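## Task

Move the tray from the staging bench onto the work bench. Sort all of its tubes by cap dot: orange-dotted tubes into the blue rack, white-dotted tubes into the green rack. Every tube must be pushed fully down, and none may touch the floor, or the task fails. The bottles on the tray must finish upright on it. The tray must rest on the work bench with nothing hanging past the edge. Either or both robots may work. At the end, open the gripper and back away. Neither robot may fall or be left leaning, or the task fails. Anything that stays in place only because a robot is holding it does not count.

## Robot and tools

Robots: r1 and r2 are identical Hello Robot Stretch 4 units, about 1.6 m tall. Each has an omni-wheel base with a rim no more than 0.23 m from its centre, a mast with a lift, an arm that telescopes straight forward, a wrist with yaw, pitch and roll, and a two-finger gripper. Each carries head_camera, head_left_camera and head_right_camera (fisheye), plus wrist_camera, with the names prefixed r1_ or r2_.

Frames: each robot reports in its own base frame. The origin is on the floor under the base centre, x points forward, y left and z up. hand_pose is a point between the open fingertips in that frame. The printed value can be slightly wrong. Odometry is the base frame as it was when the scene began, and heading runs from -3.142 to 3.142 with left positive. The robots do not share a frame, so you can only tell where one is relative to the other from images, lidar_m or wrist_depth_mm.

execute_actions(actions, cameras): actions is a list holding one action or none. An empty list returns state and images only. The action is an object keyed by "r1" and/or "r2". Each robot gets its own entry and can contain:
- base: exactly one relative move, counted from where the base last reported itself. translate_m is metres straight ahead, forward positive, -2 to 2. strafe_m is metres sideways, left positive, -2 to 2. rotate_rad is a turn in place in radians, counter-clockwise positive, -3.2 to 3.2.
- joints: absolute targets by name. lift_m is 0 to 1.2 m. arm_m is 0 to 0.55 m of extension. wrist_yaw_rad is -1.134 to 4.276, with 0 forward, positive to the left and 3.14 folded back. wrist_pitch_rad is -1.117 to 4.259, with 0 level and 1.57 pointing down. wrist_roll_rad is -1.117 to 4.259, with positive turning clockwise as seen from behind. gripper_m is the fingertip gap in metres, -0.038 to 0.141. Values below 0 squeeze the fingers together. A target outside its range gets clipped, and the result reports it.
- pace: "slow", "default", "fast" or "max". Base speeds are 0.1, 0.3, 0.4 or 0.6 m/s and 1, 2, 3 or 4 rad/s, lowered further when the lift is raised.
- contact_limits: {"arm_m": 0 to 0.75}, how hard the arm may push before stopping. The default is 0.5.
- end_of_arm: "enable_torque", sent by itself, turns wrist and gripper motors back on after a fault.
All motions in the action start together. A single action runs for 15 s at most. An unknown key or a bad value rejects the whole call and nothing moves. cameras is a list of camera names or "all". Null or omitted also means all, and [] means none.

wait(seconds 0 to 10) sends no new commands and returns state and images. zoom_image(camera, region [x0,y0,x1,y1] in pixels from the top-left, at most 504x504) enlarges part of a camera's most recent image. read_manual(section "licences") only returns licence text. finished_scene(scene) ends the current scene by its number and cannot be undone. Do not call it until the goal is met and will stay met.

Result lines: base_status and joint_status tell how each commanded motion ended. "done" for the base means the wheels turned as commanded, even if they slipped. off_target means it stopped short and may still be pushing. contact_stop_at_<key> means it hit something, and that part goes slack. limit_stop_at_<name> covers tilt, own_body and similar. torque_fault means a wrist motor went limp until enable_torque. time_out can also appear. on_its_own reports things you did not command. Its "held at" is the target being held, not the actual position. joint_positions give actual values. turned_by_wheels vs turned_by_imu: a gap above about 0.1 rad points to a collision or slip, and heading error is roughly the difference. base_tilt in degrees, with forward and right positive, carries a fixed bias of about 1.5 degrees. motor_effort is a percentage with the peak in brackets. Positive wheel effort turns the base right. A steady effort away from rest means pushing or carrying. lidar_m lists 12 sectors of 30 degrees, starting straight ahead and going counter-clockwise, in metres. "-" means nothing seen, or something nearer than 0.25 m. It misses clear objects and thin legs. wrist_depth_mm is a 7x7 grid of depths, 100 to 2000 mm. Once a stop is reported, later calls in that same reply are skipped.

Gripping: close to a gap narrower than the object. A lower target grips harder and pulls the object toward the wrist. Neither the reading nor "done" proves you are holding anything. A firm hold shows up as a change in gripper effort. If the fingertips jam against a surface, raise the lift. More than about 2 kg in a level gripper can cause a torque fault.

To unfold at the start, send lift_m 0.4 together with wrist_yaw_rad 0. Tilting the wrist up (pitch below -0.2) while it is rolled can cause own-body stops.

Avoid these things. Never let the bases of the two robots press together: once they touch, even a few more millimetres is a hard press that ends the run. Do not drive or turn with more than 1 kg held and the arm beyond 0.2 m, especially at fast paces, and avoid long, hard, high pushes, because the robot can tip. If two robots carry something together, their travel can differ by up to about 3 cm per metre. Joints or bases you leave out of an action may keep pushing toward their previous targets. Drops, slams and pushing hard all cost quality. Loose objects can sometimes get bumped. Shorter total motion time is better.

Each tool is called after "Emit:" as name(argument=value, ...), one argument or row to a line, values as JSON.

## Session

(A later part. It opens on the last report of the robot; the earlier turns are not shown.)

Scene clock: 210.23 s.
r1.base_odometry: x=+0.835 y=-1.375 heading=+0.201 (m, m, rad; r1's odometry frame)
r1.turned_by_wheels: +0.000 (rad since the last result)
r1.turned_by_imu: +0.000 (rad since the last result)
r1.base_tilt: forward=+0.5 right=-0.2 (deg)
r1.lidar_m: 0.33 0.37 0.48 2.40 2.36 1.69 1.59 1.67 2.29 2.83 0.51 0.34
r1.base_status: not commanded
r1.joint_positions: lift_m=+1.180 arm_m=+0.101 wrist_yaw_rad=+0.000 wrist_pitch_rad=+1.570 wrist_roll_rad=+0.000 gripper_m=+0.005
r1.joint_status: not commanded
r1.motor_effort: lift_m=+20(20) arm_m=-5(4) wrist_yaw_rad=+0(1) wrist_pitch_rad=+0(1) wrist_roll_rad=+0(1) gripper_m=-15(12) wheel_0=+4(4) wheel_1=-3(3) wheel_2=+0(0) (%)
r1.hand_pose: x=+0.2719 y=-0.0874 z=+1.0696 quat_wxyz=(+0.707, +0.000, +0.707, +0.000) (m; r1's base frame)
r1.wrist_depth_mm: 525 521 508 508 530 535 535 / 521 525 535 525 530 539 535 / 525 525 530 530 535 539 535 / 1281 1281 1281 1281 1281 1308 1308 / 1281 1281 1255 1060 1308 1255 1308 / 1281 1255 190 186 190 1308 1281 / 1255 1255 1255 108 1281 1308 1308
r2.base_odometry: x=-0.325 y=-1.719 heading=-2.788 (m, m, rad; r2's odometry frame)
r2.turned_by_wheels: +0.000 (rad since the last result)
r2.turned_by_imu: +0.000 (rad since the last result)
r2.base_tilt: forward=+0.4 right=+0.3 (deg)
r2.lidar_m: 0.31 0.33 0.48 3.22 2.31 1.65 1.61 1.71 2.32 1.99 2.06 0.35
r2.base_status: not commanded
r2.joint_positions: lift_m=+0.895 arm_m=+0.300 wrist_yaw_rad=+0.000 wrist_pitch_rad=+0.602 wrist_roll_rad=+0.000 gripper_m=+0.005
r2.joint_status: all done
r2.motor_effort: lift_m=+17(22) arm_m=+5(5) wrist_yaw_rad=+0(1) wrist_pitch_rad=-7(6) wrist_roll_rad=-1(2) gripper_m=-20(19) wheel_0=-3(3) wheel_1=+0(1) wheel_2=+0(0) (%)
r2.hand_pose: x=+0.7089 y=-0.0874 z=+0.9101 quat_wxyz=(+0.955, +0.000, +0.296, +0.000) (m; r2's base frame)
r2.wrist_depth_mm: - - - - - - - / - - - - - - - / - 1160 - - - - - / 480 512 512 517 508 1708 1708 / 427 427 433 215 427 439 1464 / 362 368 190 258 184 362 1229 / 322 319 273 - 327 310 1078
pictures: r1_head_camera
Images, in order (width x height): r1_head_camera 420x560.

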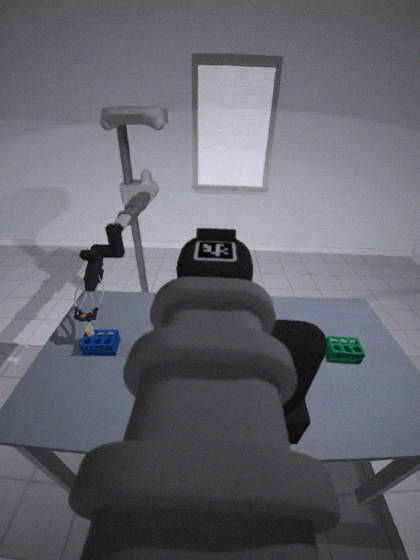

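Emit:
execute_actions(
  actions=[
    {"r2":{"joints":{"lift_m":0.868},"pace":"slow"}},
  ],
  cameras=["r1_head_camera"],
)

Emit:
zoom_image(
  camera="r1_head_camera",
  region=[60,290,130,360],
)

Scene clock: 217.10 s.
r1.base_odometry: x=+0.835 y=-1.375 heading=+0.201 (m, m, rad; r1's odometry frame)
r1.turned_by_wheels: +0.000 (rad since the last result)
r1.turned_by_imu: +0.001 (rad since the last result)
r1.base_tilt: forward=+0.5 right=-0.1 (deg)
r1.lidar_m: 0.33 0.36 0.49 2.40 2.36 1.71 1.58 1.67 2.30 2.81 0.52 0.35
r1.base_status: not commanded
r1.joint_positions: lift_m=+1.180 arm_m=+0.101 wrist_yaw_rad=+0.000 wrist_pitch_rad=+1.570 wrist_roll_rad=+0.000 gripper_m=+0.005
r1.joint_status: not commanded
r1.motor_effort: lift_m=+20(20) arm_m=-4(5) wrist_yaw_rad=+1(0) wrist_pitch_rad=-1(0) wrist_roll_rad=-1(1) gripper_m=-15(15) wheel_0=+4(4) wheel_1=-3(3) wheel_2=+0(0) (%)
r1.hand_pose: x=+0.2719 y=-0.0874 z=+1.0696 quat_wxyz=(+0.707, +0.000, +0.707, +0.000) (m; r1's base frame)
r1.wrist_depth_mm: 521 521 512 508 530 535 539 / 525 530 530 530 535 535 544 / 525 530 525 530 535 539 535 / 1281 1255 1255 1281 1308 1281 1308 / 1281 1255 1281 1060 1281 1308 1281 / 1308 1281 190 187 190 1308 1281 / 1281 1281 1308 108 1281 1281 1336
r2.base_odometry: x=-0.325 y=-1.719 heading=-2.788 (m, m, rad; r2's odometry frame)
r2.turned_by_wheels: +0.000 (rad since the last result)
r2.turned_by_imu: -0.001 (rad since the last result)
r2.base_tilt: forward=+0.4 right=+0.3 (deg)
r2.lidar_m: 0.32 0.33 0.45 3.19 2.36 1.67 1.60 1.68 2.33 1.99 2.04 0.34
r2.base_status: not commanded
r2.joint_positions: lift_m=+0.868 arm_m=+0.300 wrist_yaw_rad=+0.000 wrist_pitch_rad=+0.602 wrist_roll_rad=+0.000 gripper_m=+0.005
r2.joint_status: all done
r2.motor_effort: lift_m=+18(19) arm_m=+5(5) wrist_yaw_rad=-1(1) wrist_pitch_rad=-7(8) wrist_roll_rad=-1(1) gripper_m=-18(18) wheel_0=-3(3) wheel_1=+1(0) wheel_2=+0(0) (%)
r2.hand_pose: x=+0.7089 y=-0.0874 z=+0.8831 quat_wxyz=(+0.955, +0.000, +0.296, +0.000) (m; r2's base frame)
r2.wrist_depth_mm: - - - - - - - / - - - - - - - / 603 597 585 580 585 - - / 455 473 473 469 462 504 1661 / 392 394 392 215 389 387 1397 / 334 334 190 258 186 332 1205 / 296 290 262 - 300 285 301
pictures: r1_head_camera
Images, in order (width x height): r1_head_camera 420x560.

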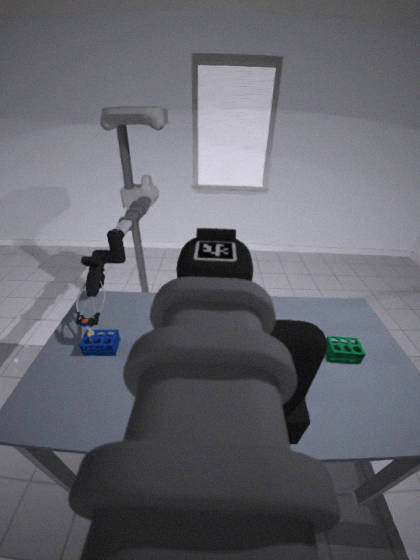

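Region (60, 290, 130, 360) of r1_head_camera's 420x560 image, scaled by 7.200, with more detail than that image has.

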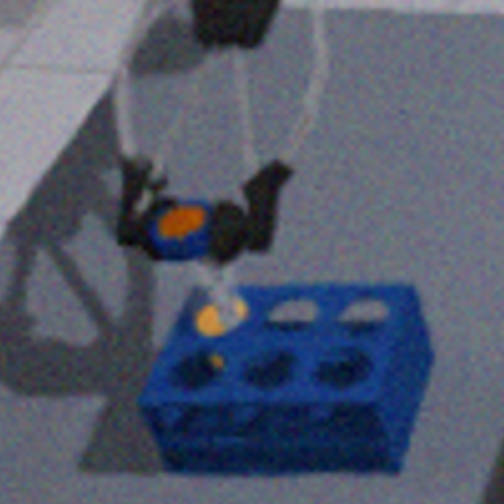

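Emit:
execute_actions(
  actions=[
    {"r2":{"joints":{"gripper_m":0.07}},"r1":{"base":{"strafe_m":0.55},"joints":{"lift_m":1.15}}},
  ],
  cameras=["r2_wrist_camera"],
)

Emit:
execute_actions(
  actions=[
    {"r2":{"joints":{"arm_m":0.2}}},
  ],
  cameras=[],
)

Emit:
execute_actions(
  actions=[
    {"r2":{"base":{"strafe_m":0.417}}},
  ],
  cameras=[],
)

Emit:
execute_actions(
  actions=[
    {"r2":{"joints":{"arm_m":0.346,"lift_m":0.865},"pace":"slow"},"r1":{"joints":{"arm_m":0.42}}},
  ],
  cameras=["r2_wrist_camera","r1_wrist_camera"],
)

Scene clock: 229.60 s.
r1.base_odometry: x=+0.725 y=-0.836 heading=+0.201 (m, m, rad; r1's odometry frame)
r1.turned_by_wheels: +0.000 (rad since the last result)
r1.turned_by_imu: +0.005 (rad since the last result)
r1.base_tilt: forward=+0.5 right=-0.2 (deg)
r1.lidar_m: 0.32 0.33 1.87 1.85 2.37 1.71 1.63 1.69 2.27 3.38 0.50 0.36
r1.base_status: done
r1.joint_positions: lift_m=+1.150 arm_m=+0.101 wrist_yaw_rad=+0.000 wrist_pitch_rad=+1.570 wrist_roll_rad=+0.000 gripper_m=+0.005
r1.joint_status: all done
r1.motor_effort: lift_m=+17(18) arm_m=-4(4) wrist_yaw_rad=+0(0) wrist_pitch_rad=-1(0) wrist_roll_rad=-1(1) gripper_m=-15(14) wheel_0=-3(9) wheel_1=+3(12) wheel_2=+0(0) (%)
r1.hand_pose: x=+0.2719 y=-0.0874 z=+1.0399 quat_wxyz=(+0.707, +0.000, +0.707, +0.000) (m; r1's base frame)
r1.wrist_depth_mm: 1229 1255 492 500 504 504 508 / 1255 1255 496 500 500 500 504 / 1229 1205 496 504 504 508 508 / 1255 1255 1281 1255 1255 1229 1255 / 1229 1255 1229 1060 1281 1281 1281 / 1205 1229 190 186 191 1229 1255 / 1255 1255 1255 108 1281 1255 1255
r2.base_odometry: x=-0.325 y=-1.719 heading=-2.788 (m, m, rad; r2's odometry frame)
r2.turned_by_wheels: +0.000 (rad since the last result)
r2.turned_by_imu: -0.001 (rad since the last result)
r2.base_tilt: forward=+0.4 right=+0.4 (deg)
r2.lidar_m: 0.32 0.32 0.49 3.20 2.34 1.68 1.62 1.69 2.33 1.99 2.04 0.34
r2.base_status: not commanded
r2.joint_positions: lift_m=+0.868 arm_m=+0.300 wrist_yaw_rad=+0.000 wrist_pitch_rad=+0.602 wrist_roll_rad=+0.000 gripper_m=+0.070
r2.joint_status: all done
r2.motor_effort: lift_m=+17(18) arm_m=+5(5) wrist_yaw_rad=+0(1) wrist_pitch_rad=-7(7) wrist_roll_rad=-1(1) gripper_m=-2(19) wheel_0=-3(3) wheel_1=+0(0) wheel_2=+0(0) (%)
r2.hand_pose: x=+0.7089 y=-0.0874 z=+0.8831 quat_wxyz=(+0.955, +0.000, +0.296, +0.000) (m; r2's base frame)
r2.wrist_depth_mm: - - - - - - - / - - - - - - - / 609 591 580 580 580 - - / 455 473 477 469 462 508 1756 / 392 397 392 368 389 394 1397 / 334 336 252 218 315 329 1160 / 297 291 263 - 298 286 301
pictures: r2_wrist_camera
camera_calibration (this result's frames):
r2_wrist_camera: T_world_to_cam=[[0.0664458, -0.997762, -0.00752375, -0.1154], [-0.605533, -0.03433, -0.795079, 1.17017], [0.793042, 0.0573856, -0.606459, 0.205914], [0, 0, 0, 1]] pos_world=[0.552948, -0.086786, 1.05439]
Images, in order (width x height): r2_wrist_camera 616x392.

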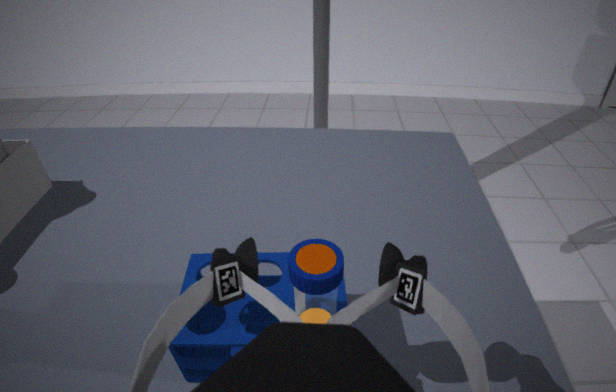

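Scene clock: 230.90 s.
r1.base_odometry: x=+0.725 y=-0.836 heading=+0.201 (m, m, rad; r1's odometry frame)
r1.turned_by_wheels: +0.000 (rad since the last result)
r1.turned_by_imu: +0.000 (rad since the last result)
r1.base_tilt: forward=+0.5 right=-0.2 (deg)
r1.lidar_m: 0.32 0.35 1.85 1.85 2.35 1.68 1.59 1.68 2.31 3.38 0.52 0.35
r1.base_status: not commanded
r1.joint_positions: lift_m=+1.150 arm_m=+0.101 wrist_yaw_rad=+0.000 wrist_pitch_rad=+1.570 wrist_roll_rad=+0.000 gripper_m=+0.005
r1.joint_status: not commanded
r1.motor_effort: lift_m=+17(17) arm_m=-5(5) wrist_yaw_rad=+1(0) wrist_pitch_rad=+0(1) wrist_roll_rad=+0(1) gripper_m=-14(13) wheel_0=-3(3) wheel_1=+3(3) wheel_2=+0(0) (%)
r1.hand_pose: x=+0.2719 y=-0.0874 z=+1.0399 quat_wxyz=(+0.707, +0.000, +0.707, +0.000) (m; r1's base frame)
r1.wrist_depth_mm: 1229 1255 496 500 500 504 508 / 1229 1205 500 500 500 504 504 / 1229 1229 504 500 504 508 512 / 1229 1229 1255 1255 1255 1255 1255 / 1255 1229 1229 1042 1255 1281 1255 / 1255 1205 190 187 191 1255 1281 / 1205 1229 1255 109 1281 1281 1281
r2.base_odometry: x=-0.325 y=-1.719 heading=-2.788 (m, m, rad; r2's odometry frame)
r2.turned_by_wheels: +0.000 (rad since the last result)
r2.turned_by_imu: +0.000 (rad since the last result)
r2.base_tilt: forward=+0.4 right=+0.3 (deg)
r2.lidar_m: 0.32 0.34 0.47 3.22 2.32 1.66 1.62 1.67 2.35 2.00 2.07 0.35
r2.base_status: not commanded
r2.joint_positions: lift_m=+0.868 arm_m=+0.201 wrist_yaw_rad=+0.000 wrist_pitch_rad=+0.602 wrist_roll_rad=+0.000 gripper_m=+0.070
r2.joint_status: all done
r2.motor_effort: lift_m=+18(18) arm_m=-5(6) wrist_yaw_rad=-2(2) wrist_pitch_rad=-7(7) wrist_roll_rad=-1(2) gripper_m=-3(3) wheel_0=-3(3) wheel_1=+1(0) wheel_2=+0(0) (%)
r2.hand_pose: x=+0.6096 y=-0.0874 z=+0.8831 quat_wxyz=(+0.955, +0.000, +0.296, +0.000) (m; r2's base frame)
r2.wrist_depth_mm: - - - - - - - / - - - - - - - / 500 591 585 585 580 - - / 455 469 452 373 466 508 1708 / 394 392 332 345 389 389 1397 / 332 336 319 329 317 329 1205 / 297 290 300 - 298 287 301
pictures: none
No camera images: the call's "cameras" was empty. Leave "cameras" out to get every camera's image.

Scene clock: 233.60 s.
r1.base_odometry: x=+0.725 y=-0.836 heading=+0.201 (m, m, rad; r1's odometry frame)
r1.turned_by_wheels: +0.000 (rad since the last result)
r1.turned_by_imu: +0.001 (rad since the last result)
r1.base_tilt: forward=+0.6 right=-0.3 (deg)
r1.lidar_m: 0.33 0.35 1.87 1.82 2.37 1.71 1.62 1.68 2.28 3.35 0.49 0.32
r1.base_status: not commanded
r1.joint_positions: lift_m=+1.150 arm_m=+0.101 wrist_yaw_rad=+0.000 wrist_pitch_rad=+1.570 wrist_roll_rad=+0.000 gripper_m=+0.005
r1.joint_status: not commanded
r1.motor_effort: lift_m=+17(17) arm_m=-4(4) wrist_yaw_rad=+1(1) wrist_pitch_rad=-1(0) wrist_roll_rad=-1(0) gripper_m=-16(16) wheel_0=-3(3) wheel_1=+3(3) wheel_2=+0(0) (%)
r1.hand_pose: x=+0.2719 y=-0.0874 z=+1.0399 quat_wxyz=(+0.707, +0.000, +0.707, +0.000) (m; r1's base frame)
r1.wrist_depth_mm: 1255 1229 500 500 500 504 504 / 1229 1229 500 504 504 508 504 / 1229 1229 496 504 504 504 508 / 1229 1255 1229 1255 1255 1255 1229 / 1229 1255 1229 1025 1281 1255 1255 / 1255 1205 190 186 191 1255 1281 / 1255 1255 1281 108 1281 1255 1255
r2.base_odometry: x=-0.181 y=-2.110 heading=-2.788 (m, m, rad; r2's odometry frame)
r2.turned_by_wheels: +0.000 (rad since the last result)
r2.turned_by_imu: +0.001 (rad since the last result)
r2.base_tilt: forward=+0.4 right=+0.3 (deg)
r2.lidar_m: 0.32 0.37 0.48 2.79 2.33 1.65 1.62 1.69 2.34 2.40 0.47 0.35
r2.base_status: done
r2.joint_positions: lift_m=+0.868 arm_m=+0.201 wrist_yaw_rad=+0.000 wrist_pitch_rad=+0.602 wrist_roll_rad=+0.000 gripper_m=+0.070
r2.joint_status: not commanded
r2.motor_effort: lift_m=+18(18) arm_m=-5(5) wrist_yaw_rad=+0(1) wrist_pitch_rad=-8(7) wrist_roll_rad=-1(2) gripper_m=-3(3) wheel_0=+1(10) wheel_1=+0(12) wheel_2=+0(2) (%)
r2.hand_pose: x=+0.6096 y=-0.0874 z=+0.8830 quat_wxyz=(+0.955, +0.000, +0.296, +0.000) (m; r2's base frame)
r2.wrist_depth_mm: - - - - - - - / - - - 418 - - - / 603 530 539 459 574 580 585 / 384 387 397 382 466 466 462 / 353 373 349 359 389 387 387 / 246 330 314 325 251 330 327 / 247 285 298 - 298 286 291
pictures: none
No camera images: the call's "cameras" was empty. Leave "cameras" out to get every camera's image.

Scene clock: 236.33 s.
r1.base_odometry: x=+0.725 y=-0.836 heading=+0.201 (m, m, rad; r1's odometry frame)
r1.turned_by_wheels: +0.000 (rad since the last result)
r1.turned_by_imu: +0.001 (rad since the last result)
r1.base_tilt: forward=+0.5 right=-0.3 (deg)
r1.lidar_m: 0.33 0.36 1.89 1.85 2.35 1.70 1.62 1.69 2.29 3.39 0.47 0.35
r1.base_status: not commanded
r1.joint_positions: lift_m=+1.150 arm_m=+0.419 wrist_yaw_rad=+0.000 wrist_pitch_rad=+1.570 wrist_roll_rad=+0.000 gripper_m=+0.005
r1.joint_status: all done
r1.motor_effort: lift_m=+17(17) arm_m=+4(6) wrist_yaw_rad=-1(0) wrist_pitch_rad=+0(0) wrist_roll_rad=+0(1) gripper_m=-13(15) wheel_0=-3(3) wheel_1=+3(3) wheel_2=+0(0) (%)
r1.hand_pose: x=+0.5904 y=-0.0874 z=+1.0399 quat_wxyz=(+0.707, +0.000, +0.707, +0.000) (m; r1's base frame)
r1.wrist_depth_mm: 1229 1229 496 500 500 500 508 / 1205 1229 496 452 500 504 504 / 1229 496 500 439 504 504 504 / 1229 496 500 504 504 508 512 / 1229 500 504 504 504 508 512 / 1255 500 189 186 191 508 508 / 1229 500 504 109 500 508 512
r2.base_odometry: x=-0.181 y=-2.110 heading=-2.788 (m, m, rad; r2's odometry frame)
r2.turned_by_wheels: +0.000 (rad since the last result)
r2.turned_by_imu: +0.000 (rad since the last result)
r2.base_tilt: forward=+0.4 right=+0.4 (deg)
r2.lidar_m: 0.32 0.33 0.47 2.78 2.31 1.66 1.61 1.72 2.34 2.41 0.50 0.32
r2.base_status: not commanded
r2.joint_positions: lift_m=+0.865 arm_m=+0.345 wrist_yaw_rad=+0.000 wrist_pitch_rad=+0.602 wrist_roll_rad=+0.000 gripper_m=+0.070
r2.joint_status: all done
r2.motor_effort: lift_m=+17(17) arm_m=+5(5) wrist_yaw_rad=-1(1) wrist_pitch_rad=-7(7) wrist_roll_rad=-1(2) gripper_m=-2(1) wheel_0=+1(1) wheel_1=+0(0) wheel_2=+0(0) (%)
r2.hand_pose: x=+0.7538 y=-0.0874 z=+0.8801 quat_wxyz=(+0.955, +0.000, +0.296, +0.000) (m; r2's base frame)
r2.wrist_depth_mm: - - - - - - - / - - - - - - - / 603 585 580 296 - 1008 - / 399 427 424 315 462 462 459 / 293 384 384 332 387 382 377 / 266 276 245 245 236 327 322 / 232 237 249 - 294 283 286
pictures: r1_wrist_camera, r2_wrist_camera
camera_calibration (this result's frames):
r1_wrist_camera: T_world_to_cam=[[0.0433909, -0.999053, -0.00322263, -0.113015], [-0.99871, -0.0434607, 0.0262616, 0.612755], [-0.0263768, 0.00207896, -0.99965, 1.2841], [0, 0, 0, 1]] pos_world=[0.650739, -0.0889468, 1.2672]
r2_wrist_camera: T_world_to_cam=[[0.0663935, -0.997765, -0.00752627, -0.118382], [-0.605566, -0.0342985, -0.795056, 1.19504], [0.793021, 0.0573442, -0.60649, 0.168466], [0, 0, 0, 1]] pos_world=[0.597941, -0.0867902, 1.05141]
Images, in order (width x height): r1_wrist_camera 616x392, r2_wrist_camera 616x392.

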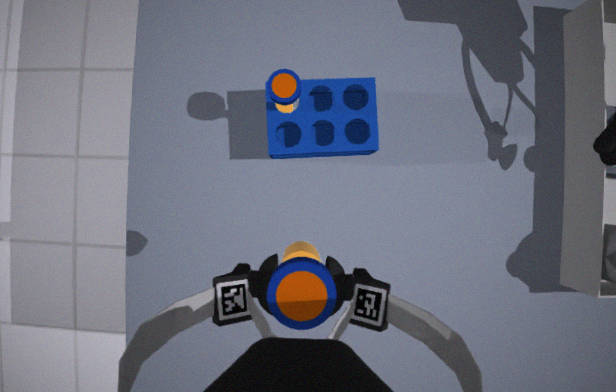

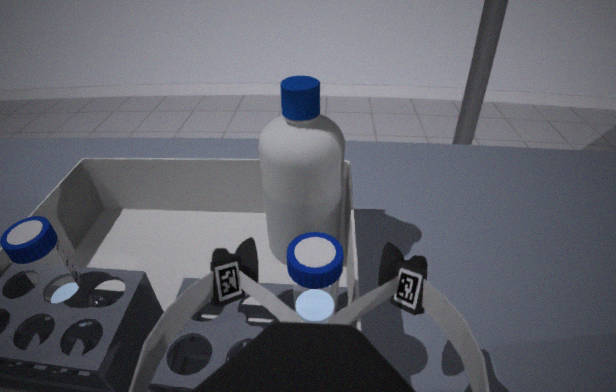

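Emit:
execute_actions(
  actions=[
    {"r2":{"joints":{"gripper_m":0.005}}},
  ],
  cameras=[],
)

Emit:
execute_actions(
  actions=[
    {"r2":{"joints":{"lift_m":1.02},"pace":"slow"}},
  ],
  cameras=[],
)

Emit:
execute_actions(
  actions=[
    {"r2":{"joints":{"lift_m":1.1,"arm_m":0.1}}},
  ],
  cameras=[],
)

Emit:
execute_actions(
  actions=[
    {"r2":{"base":{"strafe_m":0.42}},"r1":{"base":{"strafe_m":-0.067},"joints":{"arm_m":0.544}}},
  ],
  cameras=["r1_wrist_camera"],
)

Emit:
execute_actions(
  actions=[
    {"r2":{"joints":{"lift_m":1.02}},"r1":{"joints":{"lift_m":1.03}}},
  ],
  cameras=["r2_wrist_camera","r1_wrist_camera","r2_head_camera"],
)

Emit:
zoom_image(
  camera="r2_head_camera",
  region=[300,270,420,390],
)

Scene clock: 248.37 s.
r1.base_odometry: x=+0.725 y=-0.836 heading=+0.201 (m, m, rad; r1's odometry frame)
r1.turned_by_wheels: +0.000 (rad since the last result)
r1.turned_by_imu: +0.002 (rad since the last result)
r1.base_tilt: forward=+0.5 right=-0.2 (deg)
r1.lidar_m: 0.32 0.34 1.88 1.82 2.36 1.72 1.62 1.70 2.28 3.38 0.50 0.34
r1.base_status: not commanded
r1.joint_positions: lift_m=+1.150 arm_m=+0.419 wrist_yaw_rad=+0.000 wrist_pitch_rad=+1.570 wrist_roll_rad=+0.000 gripper_m=+0.005
r1.joint_status: not commanded
r1.motor_effort: lift_m=+17(17) arm_m=+5(5) wrist_yaw_rad=+0(1) wrist_pitch_rad=+0(0) wrist_roll_rad=-1(0) gripper_m=-15(17) wheel_0=-3(3) wheel_1=+3(3) wheel_2=+0(0) (%)
r1.hand_pose: x=+0.5904 y=-0.0874 z=+1.0399 quat_wxyz=(+0.707, +0.000, +0.707, +0.000) (m; r1's base frame)
r1.wrist_depth_mm: 1229 1229 500 500 496 508 508 / 1229 1229 500 449 500 504 504 / 1229 496 500 439 500 508 512 / 1229 496 500 504 508 512 508 / 1255 508 500 500 508 508 508 / 1255 500 190 187 190 508 512 / 1229 500 504 108 508 508 512
r2.base_odometry: x=-0.181 y=-2.110 heading=-2.788 (m, m, rad; r2's odometry frame)
r2.turned_by_wheels: +0.000 (rad since the last result)
r2.turned_by_imu: -0.001 (rad since the last result)
r2.base_tilt: forward=+0.4 right=+0.3 (deg)
r2.lidar_m: 0.32 0.33 0.50 2.79 2.34 1.66 1.59 1.69 2.36 2.38 0.48 0.36
r2.base_status: not commanded
r2.joint_positions: lift_m=+0.865 arm_m=+0.345 wrist_yaw_rad=+0.000 wrist_pitch_rad=+0.602 wrist_roll_rad=+0.000 gripper_m=+0.005
r2.joint_status: all done
r2.motor_effort: lift_m=+17(17) arm_m=+5(5) wrist_yaw_rad=-2(1) wrist_pitch_rad=-7(7) wrist_roll_rad=-1(1) gripper_m=-20(18) wheel_0=+0(1) wheel_1=+0(0) wheel_2=+0(0) (%)
r2.hand_pose: x=+0.7539 y=-0.0874 z=+0.8801 quat_wxyz=(+0.955, +0.000, +0.296, +0.000) (m; r2's base frame)
r2.wrist_depth_mm: - - - - - - - / - - - - - - - / 603 580 580 296 - 1025 - / 399 433 424 315 459 459 459 / 294 382 387 215 387 379 384 / 265 267 190 239 185 327 324 / 231 230 257 - 293 283 286
pictures: none
No camera images: the call's "cameras" was empty. Leave "cameras" out to get every camera's image.

Scene clock: 250.43 s.
r1.base_odometry: x=+0.725 y=-0.836 heading=+0.201 (m, m, rad; r1's odometry frame)
r1.turned_by_wheels: +0.000 (rad since the last result)
r1.turned_by_imu: +0.001 (rad since the last result)
r1.base_tilt: forward=+0.6 right=-0.3 (deg)
r1.lidar_m: 0.33 0.34 1.87 1.84 2.35 1.69 1.62 1.65 2.29 3.38 0.49 0.35
r1.base_status: not commanded
r1.joint_positions: lift_m=+1.150 arm_m=+0.419 wrist_yaw_rad=+0.000 wrist_pitch_rad=+1.570 wrist_roll_rad=+0.000 gripper_m=+0.005
r1.joint_status: not commanded
r1.motor_effort: lift_m=+17(17) arm_m=+4(4) wrist_yaw_rad=-1(1) wrist_pitch_rad=+0(1) wrist_roll_rad=+0(0) gripper_m=-16(12) wheel_0=-3(3) wheel_1=+3(3) wheel_2=+0(0) (%)
r1.hand_pose: x=+0.5904 y=-0.0874 z=+1.0399 quat_wxyz=(+0.707, +0.000, +0.707, +0.000) (m; r1's base frame)
r1.wrist_depth_mm: 1229 1229 496 500 504 504 504 / 1229 1205 500 449 504 504 504 / 1229 500 500 439 500 508 504 / 1255 500 496 500 508 504 512 / 1229 500 500 504 504 512 504 / 1255 500 191 186 190 508 508 / 1281 504 508 108 504 508 512
r2.base_odometry: x=-0.181 y=-2.110 heading=-2.788 (m, m, rad; r2's odometry frame)
r2.turned_by_wheels: +0.000 (rad since the last result)
r2.turned_by_imu: +0.000 (rad since the last result)
r2.base_tilt: forward=+0.5 right=+0.3 (deg)
r2.lidar_m: 0.32 0.33 0.48 2.79 2.32 1.68 1.61 1.70 2.36 2.39 0.46 0.32
r2.base_status: not commanded
r2.joint_positions: lift_m=+1.020 arm_m=+0.345 wrist_yaw_rad=+0.000 wrist_pitch_rad=+0.602 wrist_roll_rad=+0.000 gripper_m=+0.005
r2.joint_status: all done
r2.motor_effort: lift_m=+23(24) arm_m=+5(5) wrist_yaw_rad=-2(2) wrist_pitch_rad=-7(8) wrist_roll_rad=-2(1) gripper_m=-18(20) wheel_0=+1(1) wheel_1=+0(0) wheel_2=+0(0) (%)
r2.hand_pose: x=+0.7539 y=-0.0874 z=+1.0347 quat_wxyz=(+0.955, +0.000, +0.296, +0.000) (m; r2's base frame)
r2.wrist_depth_mm: - - - - - - - / - - - - - - - / - - - - - - - / - 1983 1983 1983 1921 1863 1983 / 591 597 603 213 591 591 585 / 508 484 190 239 185 500 496 / 436 336 455 - 455 433 442
pictures: none
No camera images: the call's "cameras" was empty. Leave "cameras" out to get every camera's image.

Scene clock: 252.30 s.
r1.base_odometry: x=+0.725 y=-0.836 heading=+0.201 (m, m, rad; r1's odometry frame)
r1.turned_by_wheels: +0.000 (rad since the last result)
r1.turned_by_imu: +0.001 (rad since the last result)
r1.base_tilt: forward=+0.6 right=-0.3 (deg)
r1.lidar_m: 0.31 0.35 1.87 1.83 2.36 1.71 1.62 1.68 2.28 3.37 0.48 0.36
r1.base_status: not commanded
r1.joint_positions: lift_m=+1.150 arm_m=+0.419 wrist_yaw_rad=+0.000 wrist_pitch_rad=+1.570 wrist_roll_rad=+0.000 gripper_m=+0.005
r1.joint_status: not commanded
r1.motor_effort: lift_m=+17(17) arm_m=+5(5) wrist_yaw_rad=-1(1) wrist_pitch_rad=+0(0) wrist_roll_rad=+0(0) gripper_m=-12(15) wheel_0=-3(3) wheel_1=+3(3) wheel_2=+0(0) (%)
r1.hand_pose: x=+0.5904 y=-0.0874 z=+1.0399 quat_wxyz=(+0.707, +0.000, +0.707, +0.000) (m; r1's base frame)
r1.wrist_depth_mm: 1229 1229 500 496 504 504 504 / 1255 1205 500 452 500 504 504 / 1255 492 500 442 504 504 508 / 1229 500 500 500 504 508 508 / 1229 500 500 500 508 508 508 / 1255 500 190 187 190 512 508 / 1255 504 500 108 504 504 512
r2.base_odometry: x=-0.181 y=-2.110 heading=-2.788 (m, m, rad; r2's odometry frame)
r2.turned_by_wheels: +0.000 (rad since the last result)
r2.turned_by_imu: +0.000 (rad since the last result)
r2.base_tilt: forward=+0.4 right=+0.2 (deg)
r2.lidar_m: 0.32 0.34 0.49 2.81 2.30 1.68 1.62 1.72 2.35 2.41 0.48 0.33
r2.base_status: not commanded
r2.joint_positions: lift_m=+1.100 arm_m=+0.101 wrist_yaw_rad=+0.000 wrist_pitch_rad=+0.602 wrist_roll_rad=+0.000 gripper_m=+0.005
r2.joint_status: all done
r2.motor_effort: lift_m=+22(24) arm_m=-5(4) wrist_yaw_rad=+0(1) wrist_pitch_rad=-8(9) wrist_roll_rad=-1(1) gripper_m=-19(19) wheel_0=+1(1) wheel_1=+0(0) wheel_2=+0(0) (%)
r2.hand_pose: x=+0.5095 y=-0.0874 z=+1.1146 quat_wxyz=(+0.955, +0.000, +0.297, +0.000) (m; r2's base frame)
r2.wrist_depth_mm: - - - - - - - / - - - - - - - / - - - - - - - / 842 866 778 732 854 854 820 / 715 707 634 213 699 691 691 / 597 427 190 239 184 580 539 / 539 455 539 - 539 521 521
pictures: none
No camera images: the call's "cameras" was empty. Leave "cameras" out to get every camera's image.

Scene clock: 255.03 s.
r1.base_odometry: x=+0.738 y=-0.902 heading=+0.201 (m, m, rad; r1's odometry frame)
r1.turned_by_wheels: +0.000 (rad since the last result)
r1.turned_by_imu: +0.001 (rad since the last result)
r1.base_tilt: forward=+0.6 right=-0.2 (deg)
r1.lidar_m: 0.31 0.35 1.95 1.91 2.36 1.71 1.62 1.69 2.29 3.30 0.51 0.35
r1.base_status: done
r1.joint_positions: lift_m=+1.150 arm_m=+0.543 wrist_yaw_rad=+0.000 wrist_pitch_rad=+1.570 wrist_roll_rad=+0.000 gripper_m=+0.005
r1.joint_status: all done
r1.motor_effort: lift_m=+17(17) arm_m=+5(4) wrist_yaw_rad=+0(0) wrist_pitch_rad=+0(0) wrist_roll_rad=+0(1) gripper_m=-16(14) wheel_0=+2(9) wheel_1=-3(10) wheel_2=+0(1) (%)
r1.hand_pose: x=+0.7143 y=-0.0874 z=+1.0399 quat_wxyz=(+0.707, +0.000, +0.707, +0.000) (m; r1's base frame)
r1.wrist_depth_mm: 1229 492 496 496 500 504 504 / 1205 496 496 500 500 504 508 / 1229 500 500 504 500 504 484 / 1229 496 449 500 504 504 469 / 1255 500 500 445 500 504 452 / 1255 504 190 187 191 508 459 / 1229 500 504 108 508 504 439
r2.base_odometry: x=-0.036 y=-2.504 heading=-2.788 (m, m, rad; r2's odometry frame)
r2.turned_by_wheels: +0.000 (rad since the last result)
r2.turned_by_imu: +0.001 (rad since the last result)
r2.base_tilt: forward=+0.4 right=+0.3 (deg)
r2.lidar_m: 0.31 0.31 0.46 2.37 2.34 1.69 1.62 1.70 2.36 2.82 0.50 0.34
r2.base_status: done
r2.joint_positions: lift_m=+1.100 arm_m=+0.101 wrist_yaw_rad=+0.000 wrist_pitch_rad=+0.602 wrist_roll_rad=+0.000 gripper_m=+0.005
r2.joint_status: not commanded
r2.motor_effort: lift_m=+22(22) arm_m=-5(5) wrist_yaw_rad=-1(1) wrist_pitch_rad=-9(8) wrist_roll_rad=-2(2) gripper_m=-20(18) wheel_0=+0(9) wheel_1=+0(10) wheel_2=+0(1) (%)
r2.hand_pose: x=+0.5095 y=-0.0874 z=+1.1147 quat_wxyz=(+0.955, +0.000, +0.297, +0.000) (m; r2's base frame)
r2.wrist_depth_mm: - - - - - - - / - - - - - - - / - - - - - - - / - 931 854 854 831 842 627 / 1661 715 723 214 683 661 634 / 640 597 189 239 185 539 559 / 535 525 544 - 521 407 530
pictures: r1_wrist_camera
camera_calibration (this result's frames):
r1_wrist_camera: T_world_to_cam=[[0.0433586, -0.999054, -0.00322932, -0.118363], [-0.998707, -0.0434289, 0.0264161, 0.736386], [-0.0265314, 0.00207978, -0.999646, 1.28748], [0, 0, 0, 1]] pos_world=[0.774725, -0.0889487, 1.26719]
Images, in order (width x height): r1_wrist_camera 616x392.

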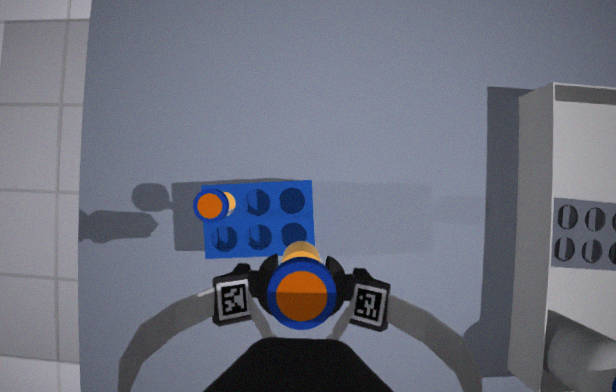

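Scene clock: 256.57 s.
r1.base_odometry: x=+0.738 y=-0.902 heading=+0.201 (m, m, rad; r1's odometry frame)
r1.turned_by_wheels: +0.000 (rad since the last result)
r1.turned_by_imu: +0.001 (rad since the last result)
r1.base_tilt: forward=+0.7 right=-0.3 (deg)
r1.lidar_m: 0.32 0.36 1.96 1.92 2.37 1.69 1.60 1.70 2.26 3.30 0.50 0.33
r1.base_status: not commanded
r1.joint_positions: lift_m=+1.030 arm_m=+0.543 wrist_yaw_rad=+0.000 wrist_pitch_rad=+1.570 wrist_roll_rad=+0.000 gripper_m=+0.005
r1.joint_status: all done
r1.motor_effort: lift_m=+16(17) arm_m=+4(4) wrist_yaw_rad=+0(2) wrist_pitch_rad=+0(0) wrist_roll_rad=+1(1) gripper_m=-15(16) wheel_0=+2(2) wheel_1=-4(3) wheel_2=+0(0) (%)
r1.hand_pose: x=+0.7143 y=-0.0874 z=+0.9199 quat_wxyz=(+0.707, +0.000, +0.707, +0.000) (m; r1's base frame)
r1.wrist_depth_mm: 377 377 379 379 382 384 387 / 377 379 382 382 382 387 387 / 377 379 379 384 384 382 387 / 379 379 322 382 384 387 389 / 379 382 324 324 384 389 392 / 379 379 190 186 191 387 389 / 379 382 382 109 389 389 392
r2.base_odometry: x=-0.036 y=-2.504 heading=-2.788 (m, m, rad; r2's odometry frame)
r2.turned_by_wheels: +0.000 (rad since the last result)
r2.turned_by_imu: +0.000 (rad since the last result)
r2.base_tilt: forward=+0.4 right=+0.3 (deg)
r2.lidar_m: 0.31 0.35 0.47 2.39 2.35 1.69 1.61 1.67 2.33 2.82 0.48 0.34
r2.base_status: not commanded
r2.joint_positions: lift_m=+1.020 arm_m=+0.101 wrist_yaw_rad=+0.000 wrist_pitch_rad=+0.602 wrist_roll_rad=+0.000 gripper_m=+0.005
r2.joint_status: all done
r2.motor_effort: lift_m=+18(22) arm_m=-5(5) wrist_yaw_rad=+0(2) wrist_pitch_rad=-9(8) wrist_roll_rad=-2(2) gripper_m=-21(20) wheel_0=+1(0) wheel_1=+0(0) wheel_2=+0(0) (%)
r2.hand_pose: x=+0.5095 y=-0.0874 z=+1.0349 quat_wxyz=(+0.955, +0.000, +0.297, +0.000) (m; r2's base frame)
r2.wrist_depth_mm: - - - - - - - / - - - - - - - / - - - - - - 1255 / 1983 715 723 732 691 668 609 / 621 580 535 215 539 530 521 / 508 512 189 239 185 345 488 / 449 449 459 - 455 368 442
pictures: r1_wrist_camera, r2_head_camera, r2_wrist_camera
camera_calibration (this result's frames):
r1_wrist_camera: T_world_to_cam=[[0.0433586, -0.999054, -0.00322932, -0.118751], [-0.998707, -0.0434289, 0.0264161, 0.739558], [-0.0265314, 0.00207978, -0.999646, 1.16754], [0, 0, 0, 1]] pos_world=[0.774728, -0.0889487, 1.14721]
r2_wrist_camera: T_world_to_cam=[[0.0662672, -0.997773, -0.00756014, -0.100923], [-0.605975, -0.0342241, -0.794747, 1.17006], [0.792718, 0.0572469, -0.606894, 0.456719], [0, 0, 0, 1]] pos_world=[0.353663, -0.0868003, 1.20632]
Images, in order (width x height): r1_wrist_camera 616x392, r2_head_camera 420x560, r2_wrist_camera 616x392.

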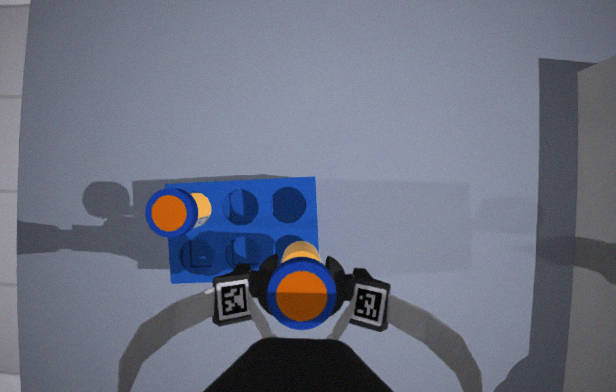

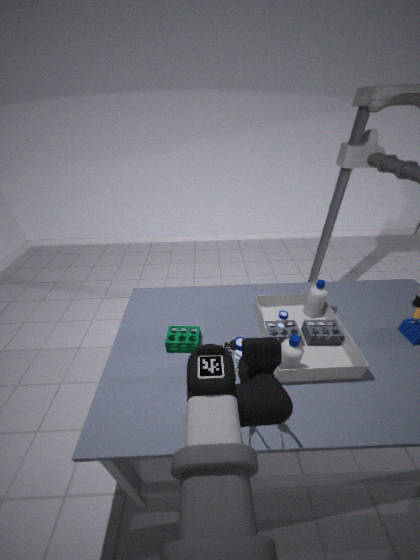

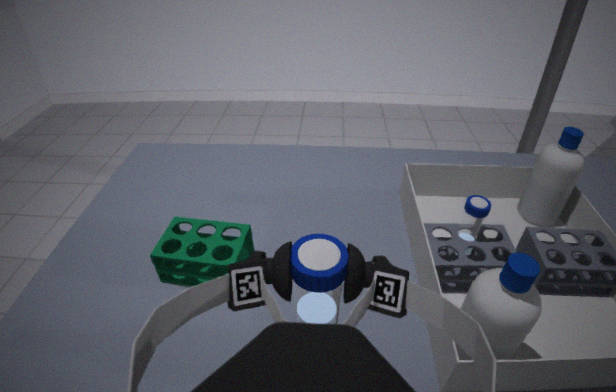

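Region (300, 270, 420, 390) of r2_head_camera's 420x560 image, scaled by 4.200, with more detail than that image has.

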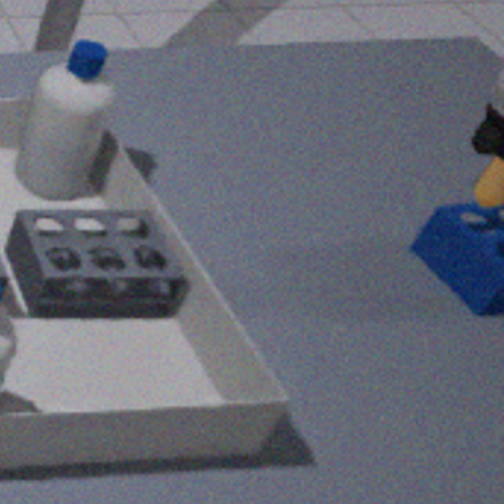

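Emit:
execute_actions(
  actions=[
    {"r2":{"base":{"strafe_m":0.226},"joints":{"lift_m":0.93,"arm_m":0.31}},"r1":{"base":{"strafe_m":0.008},"pace":"slow"}},
  ],
  cameras=[],
)

Emit:
execute_actions(
  actions=[
    {"r2":{"joints":{"lift_m":0.912},"pace":"slow"},"r1":{"joints":{"lift_m":0.995},"pace":"slow"}},
  ],
  cameras=["r1_wrist_camera","r1_head_right_camera","r2_head_right_camera"],
)

Emit:
zoom_image(
  camera="r1_head_right_camera",
  region=[290,290,390,390],
)

Emit:
zoom_image(
  camera="r2_head_right_camera",
  region=[290,290,390,390],
)

Scene clock: 266.10 s.
r1.base_odometry: x=+0.737 y=-0.894 heading=+0.201 (m, m, rad; r1's odometry frame)
r1.turned_by_wheels: +0.000 (rad since the last result)
r1.turned_by_imu: +0.002 (rad since the last result)
r1.base_tilt: forward=+0.6 right=-0.3 (deg)
r1.lidar_m: 0.32 0.34 1.92 1.88 2.37 1.72 1.61 1.68 2.27 3.32 0.50 0.34
r1.base_status: done
r1.joint_positions: lift_m=+1.030 arm_m=+0.543 wrist_yaw_rad=+0.000 wrist_pitch_rad=+1.570 wrist_roll_rad=+0.000 gripper_m=+0.005
r1.joint_status: not commanded
r1.motor_effort: lift_m=+16(17) arm_m=+4(5) wrist_yaw_rad=-1(0) wrist_pitch_rad=+0(0) wrist_roll_rad=-1(0) gripper_m=-13(16) wheel_0=-4(11) wheel_1=+6(11) wheel_2=+0(1) (%)
r1.hand_pose: x=+0.7143 y=-0.0874 z=+0.9199 quat_wxyz=(+0.707, +0.000, +0.707, +0.000) (m; r1's base frame)
r1.wrist_depth_mm: 377 377 382 379 379 384 387 / 377 379 382 382 382 384 387 / 377 379 379 382 382 384 389 / 379 377 324 379 384 387 384 / 379 379 324 325 382 387 389 / 379 382 190 186 190 389 387 / 382 384 384 108 387 389 389
r2.base_odometry: x=+0.043 y=-2.716 heading=-2.788 (m, m, rad; r2's odometry frame)
r2.turned_by_wheels: +0.000 (rad since the last result)
r2.turned_by_imu: +0.000 (rad since the last result)
r2.base_tilt: forward=+0.4 right=+0.3 (deg)
r2.lidar_m: 0.32 0.36 2.25 2.15 2.26 1.68 1.62 1.67 2.35 1.33 0.47 0.36
r2.base_status: done
r2.joint_positions: lift_m=+0.930 arm_m=+0.309 wrist_yaw_rad=+0.000 wrist_pitch_rad=+0.602 wrist_roll_rad=+0.000 gripper_m=+0.005
r2.joint_status: all done
r2.motor_effort: lift_m=+18(19) arm_m=+5(6) wrist_yaw_rad=-1(1) wrist_pitch_rad=-8(9) wrist_roll_rad=-1(1) gripper_m=-19(17) wheel_0=+1(6) wheel_1=+0(10) wheel_2=+0(1) (%)
r2.hand_pose: x=+0.7178 y=-0.0874 z=+0.9450 quat_wxyz=(+0.955, +0.000, +0.297, +0.000) (m; r2's base frame)
r2.wrist_depth_mm: - - - - - - - / - - - - - - - / - - - - - - - / 1863 1921 569 564 569 564 554 / 1499 1397 477 215 480 469 462 / 1255 418 189 238 185 399 397 / 1138 353 364 - 310 343 353
pictures: none
No camera images: the call's "cameras" was empty. Leave "cameras" out to get every camera's image.

Scene clock: 267.23 s.
r1.base_odometry: x=+0.737 y=-0.894 heading=+0.201 (m, m, rad; r1's odometry frame)
r1.turned_by_wheels: +0.000 (rad since the last result)
r1.turned_by_imu: +0.000 (rad since the last result)
r1.base_tilt: forward=+0.6 right=-0.3 (deg)
r1.lidar_m: 0.33 0.34 1.96 1.90 2.37 1.71 1.63 1.69 2.29 3.32 0.50 0.34
r1.base_status: not commanded
r1.joint_positions: lift_m=+0.995 arm_m=+0.543 wrist_yaw_rad=+0.000 wrist_pitch_rad=+1.570 wrist_roll_rad=+0.000 gripper_m=+0.005
r1.joint_status: all done
r1.motor_effort: lift_m=+16(15) arm_m=+4(5) wrist_yaw_rad=+1(1) wrist_pitch_rad=-1(0) wrist_roll_rad=-1(1) gripper_m=-13(13) wheel_0=-4(4) wheel_1=+6(6) wheel_2=+0(0) (%)
r1.hand_pose: x=+0.7143 y=-0.0874 z=+0.8849 quat_wxyz=(+0.707, +0.000, +0.707, +0.000) (m; r1's base frame)
r1.wrist_depth_mm: 342 343 345 345 349 347 351 / 345 343 345 347 349 349 351 / 345 347 347 347 349 349 349 / 345 347 297 343 351 353 351 / 347 345 290 290 351 351 353 / 347 347 190 186 190 353 353 / 347 347 349 108 353 355 353
r2.base_odometry: x=+0.043 y=-2.716 heading=-2.788 (m, m, rad; r2's odometry frame)
r2.turned_by_wheels: +0.000 (rad since the last result)
r2.turned_by_imu: +0.000 (rad since the last result)
r2.base_tilt: forward=+0.4 right=+0.3 (deg)
r2.lidar_m: 0.33 0.35 2.24 2.16 2.26 1.71 1.63 1.67 2.34 1.31 0.49 0.37
r2.base_status: not commanded
r2.joint_positions: lift_m=+0.912 arm_m=+0.309 wrist_yaw_rad=+0.000 wrist_pitch_rad=+0.602 wrist_roll_rad=+0.000 gripper_m=+0.005
r2.joint_status: all done
r2.motor_effort: lift_m=+18(14) arm_m=+5(5) wrist_yaw_rad=-1(0) wrist_pitch_rad=-8(8) wrist_roll_rad=-1(1) gripper_m=-19(19) wheel_0=+1(1) wheel_1=+0(0) wheel_2=+0(0) (%)
r2.hand_pose: x=+0.7178 y=-0.0874 z=+0.9270 quat_wxyz=(+0.955, +0.000, +0.297, +0.000) (m; r2's base frame)
r2.wrist_depth_mm: - - - - - - - / - - - - - - - / - - - - - - - / 1808 1756 539 539 535 535 535 / 1464 484 452 213 449 449 442 / 1281 382 190 239 185 377 379 / 1078 334 347 - 294 320 334
pictures: r1_head_right_camera, r1_wrist_camera, r2_head_right_camera
camera_calibration (this result's frames):
r1_wrist_camera: T_world_to_cam=[[0.0433586, -0.999054, -0.00322933, -0.118864], [-0.998707, -0.0434289, 0.0264163, 0.740485], [-0.0265316, 0.00207978, -0.999646, 1.13258], [0, 0, 0, 1]] pos_world=[0.774731, -0.0889487, 1.11224]
Images, in order (width x height): r1_head_right_camera 420x672, r1_wrist_camera 616x392, r2_head_right_camera 420x672.

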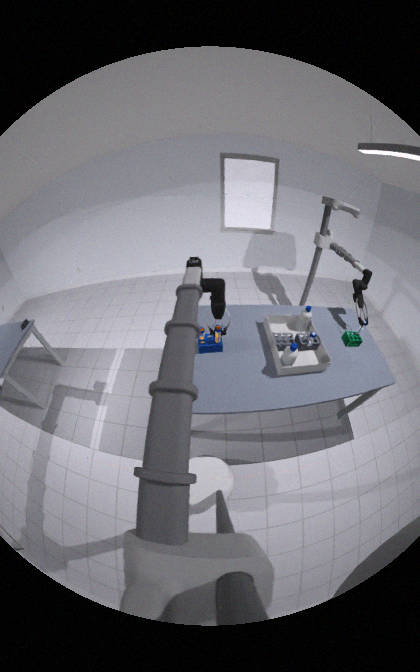

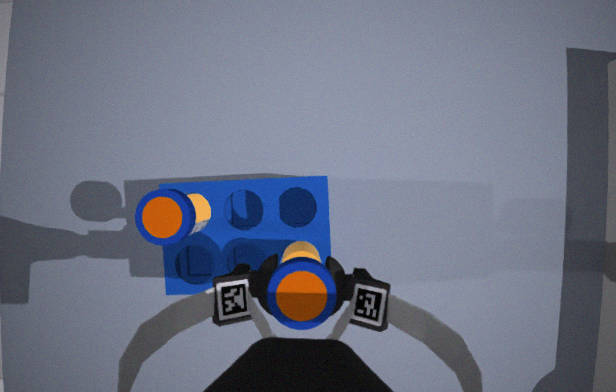

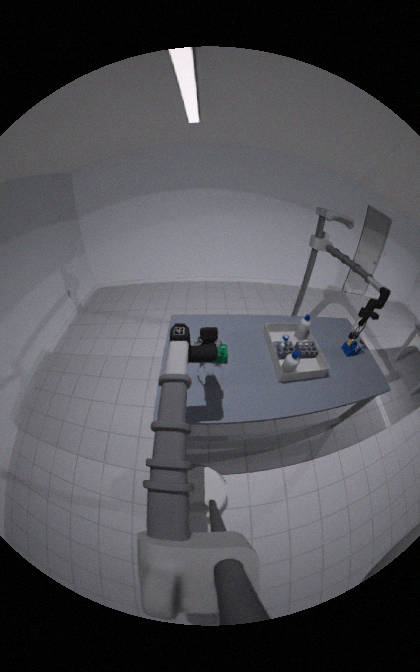

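Region (290, 290, 390, 390) of r1_head_right_camera's 420x672 image, scaled by 5.040, with more detail than that image has.

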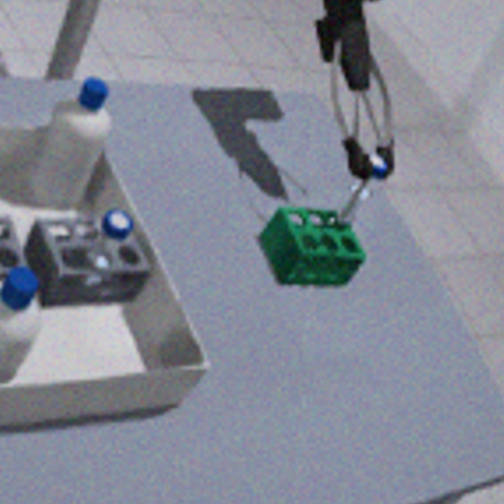

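Region (290, 290, 390, 390) of r2_head_right_camera's 420x672 image, scaled by 5.040, with more detail than that image has.

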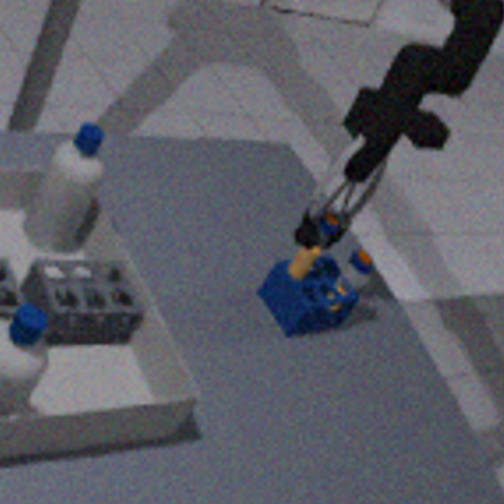

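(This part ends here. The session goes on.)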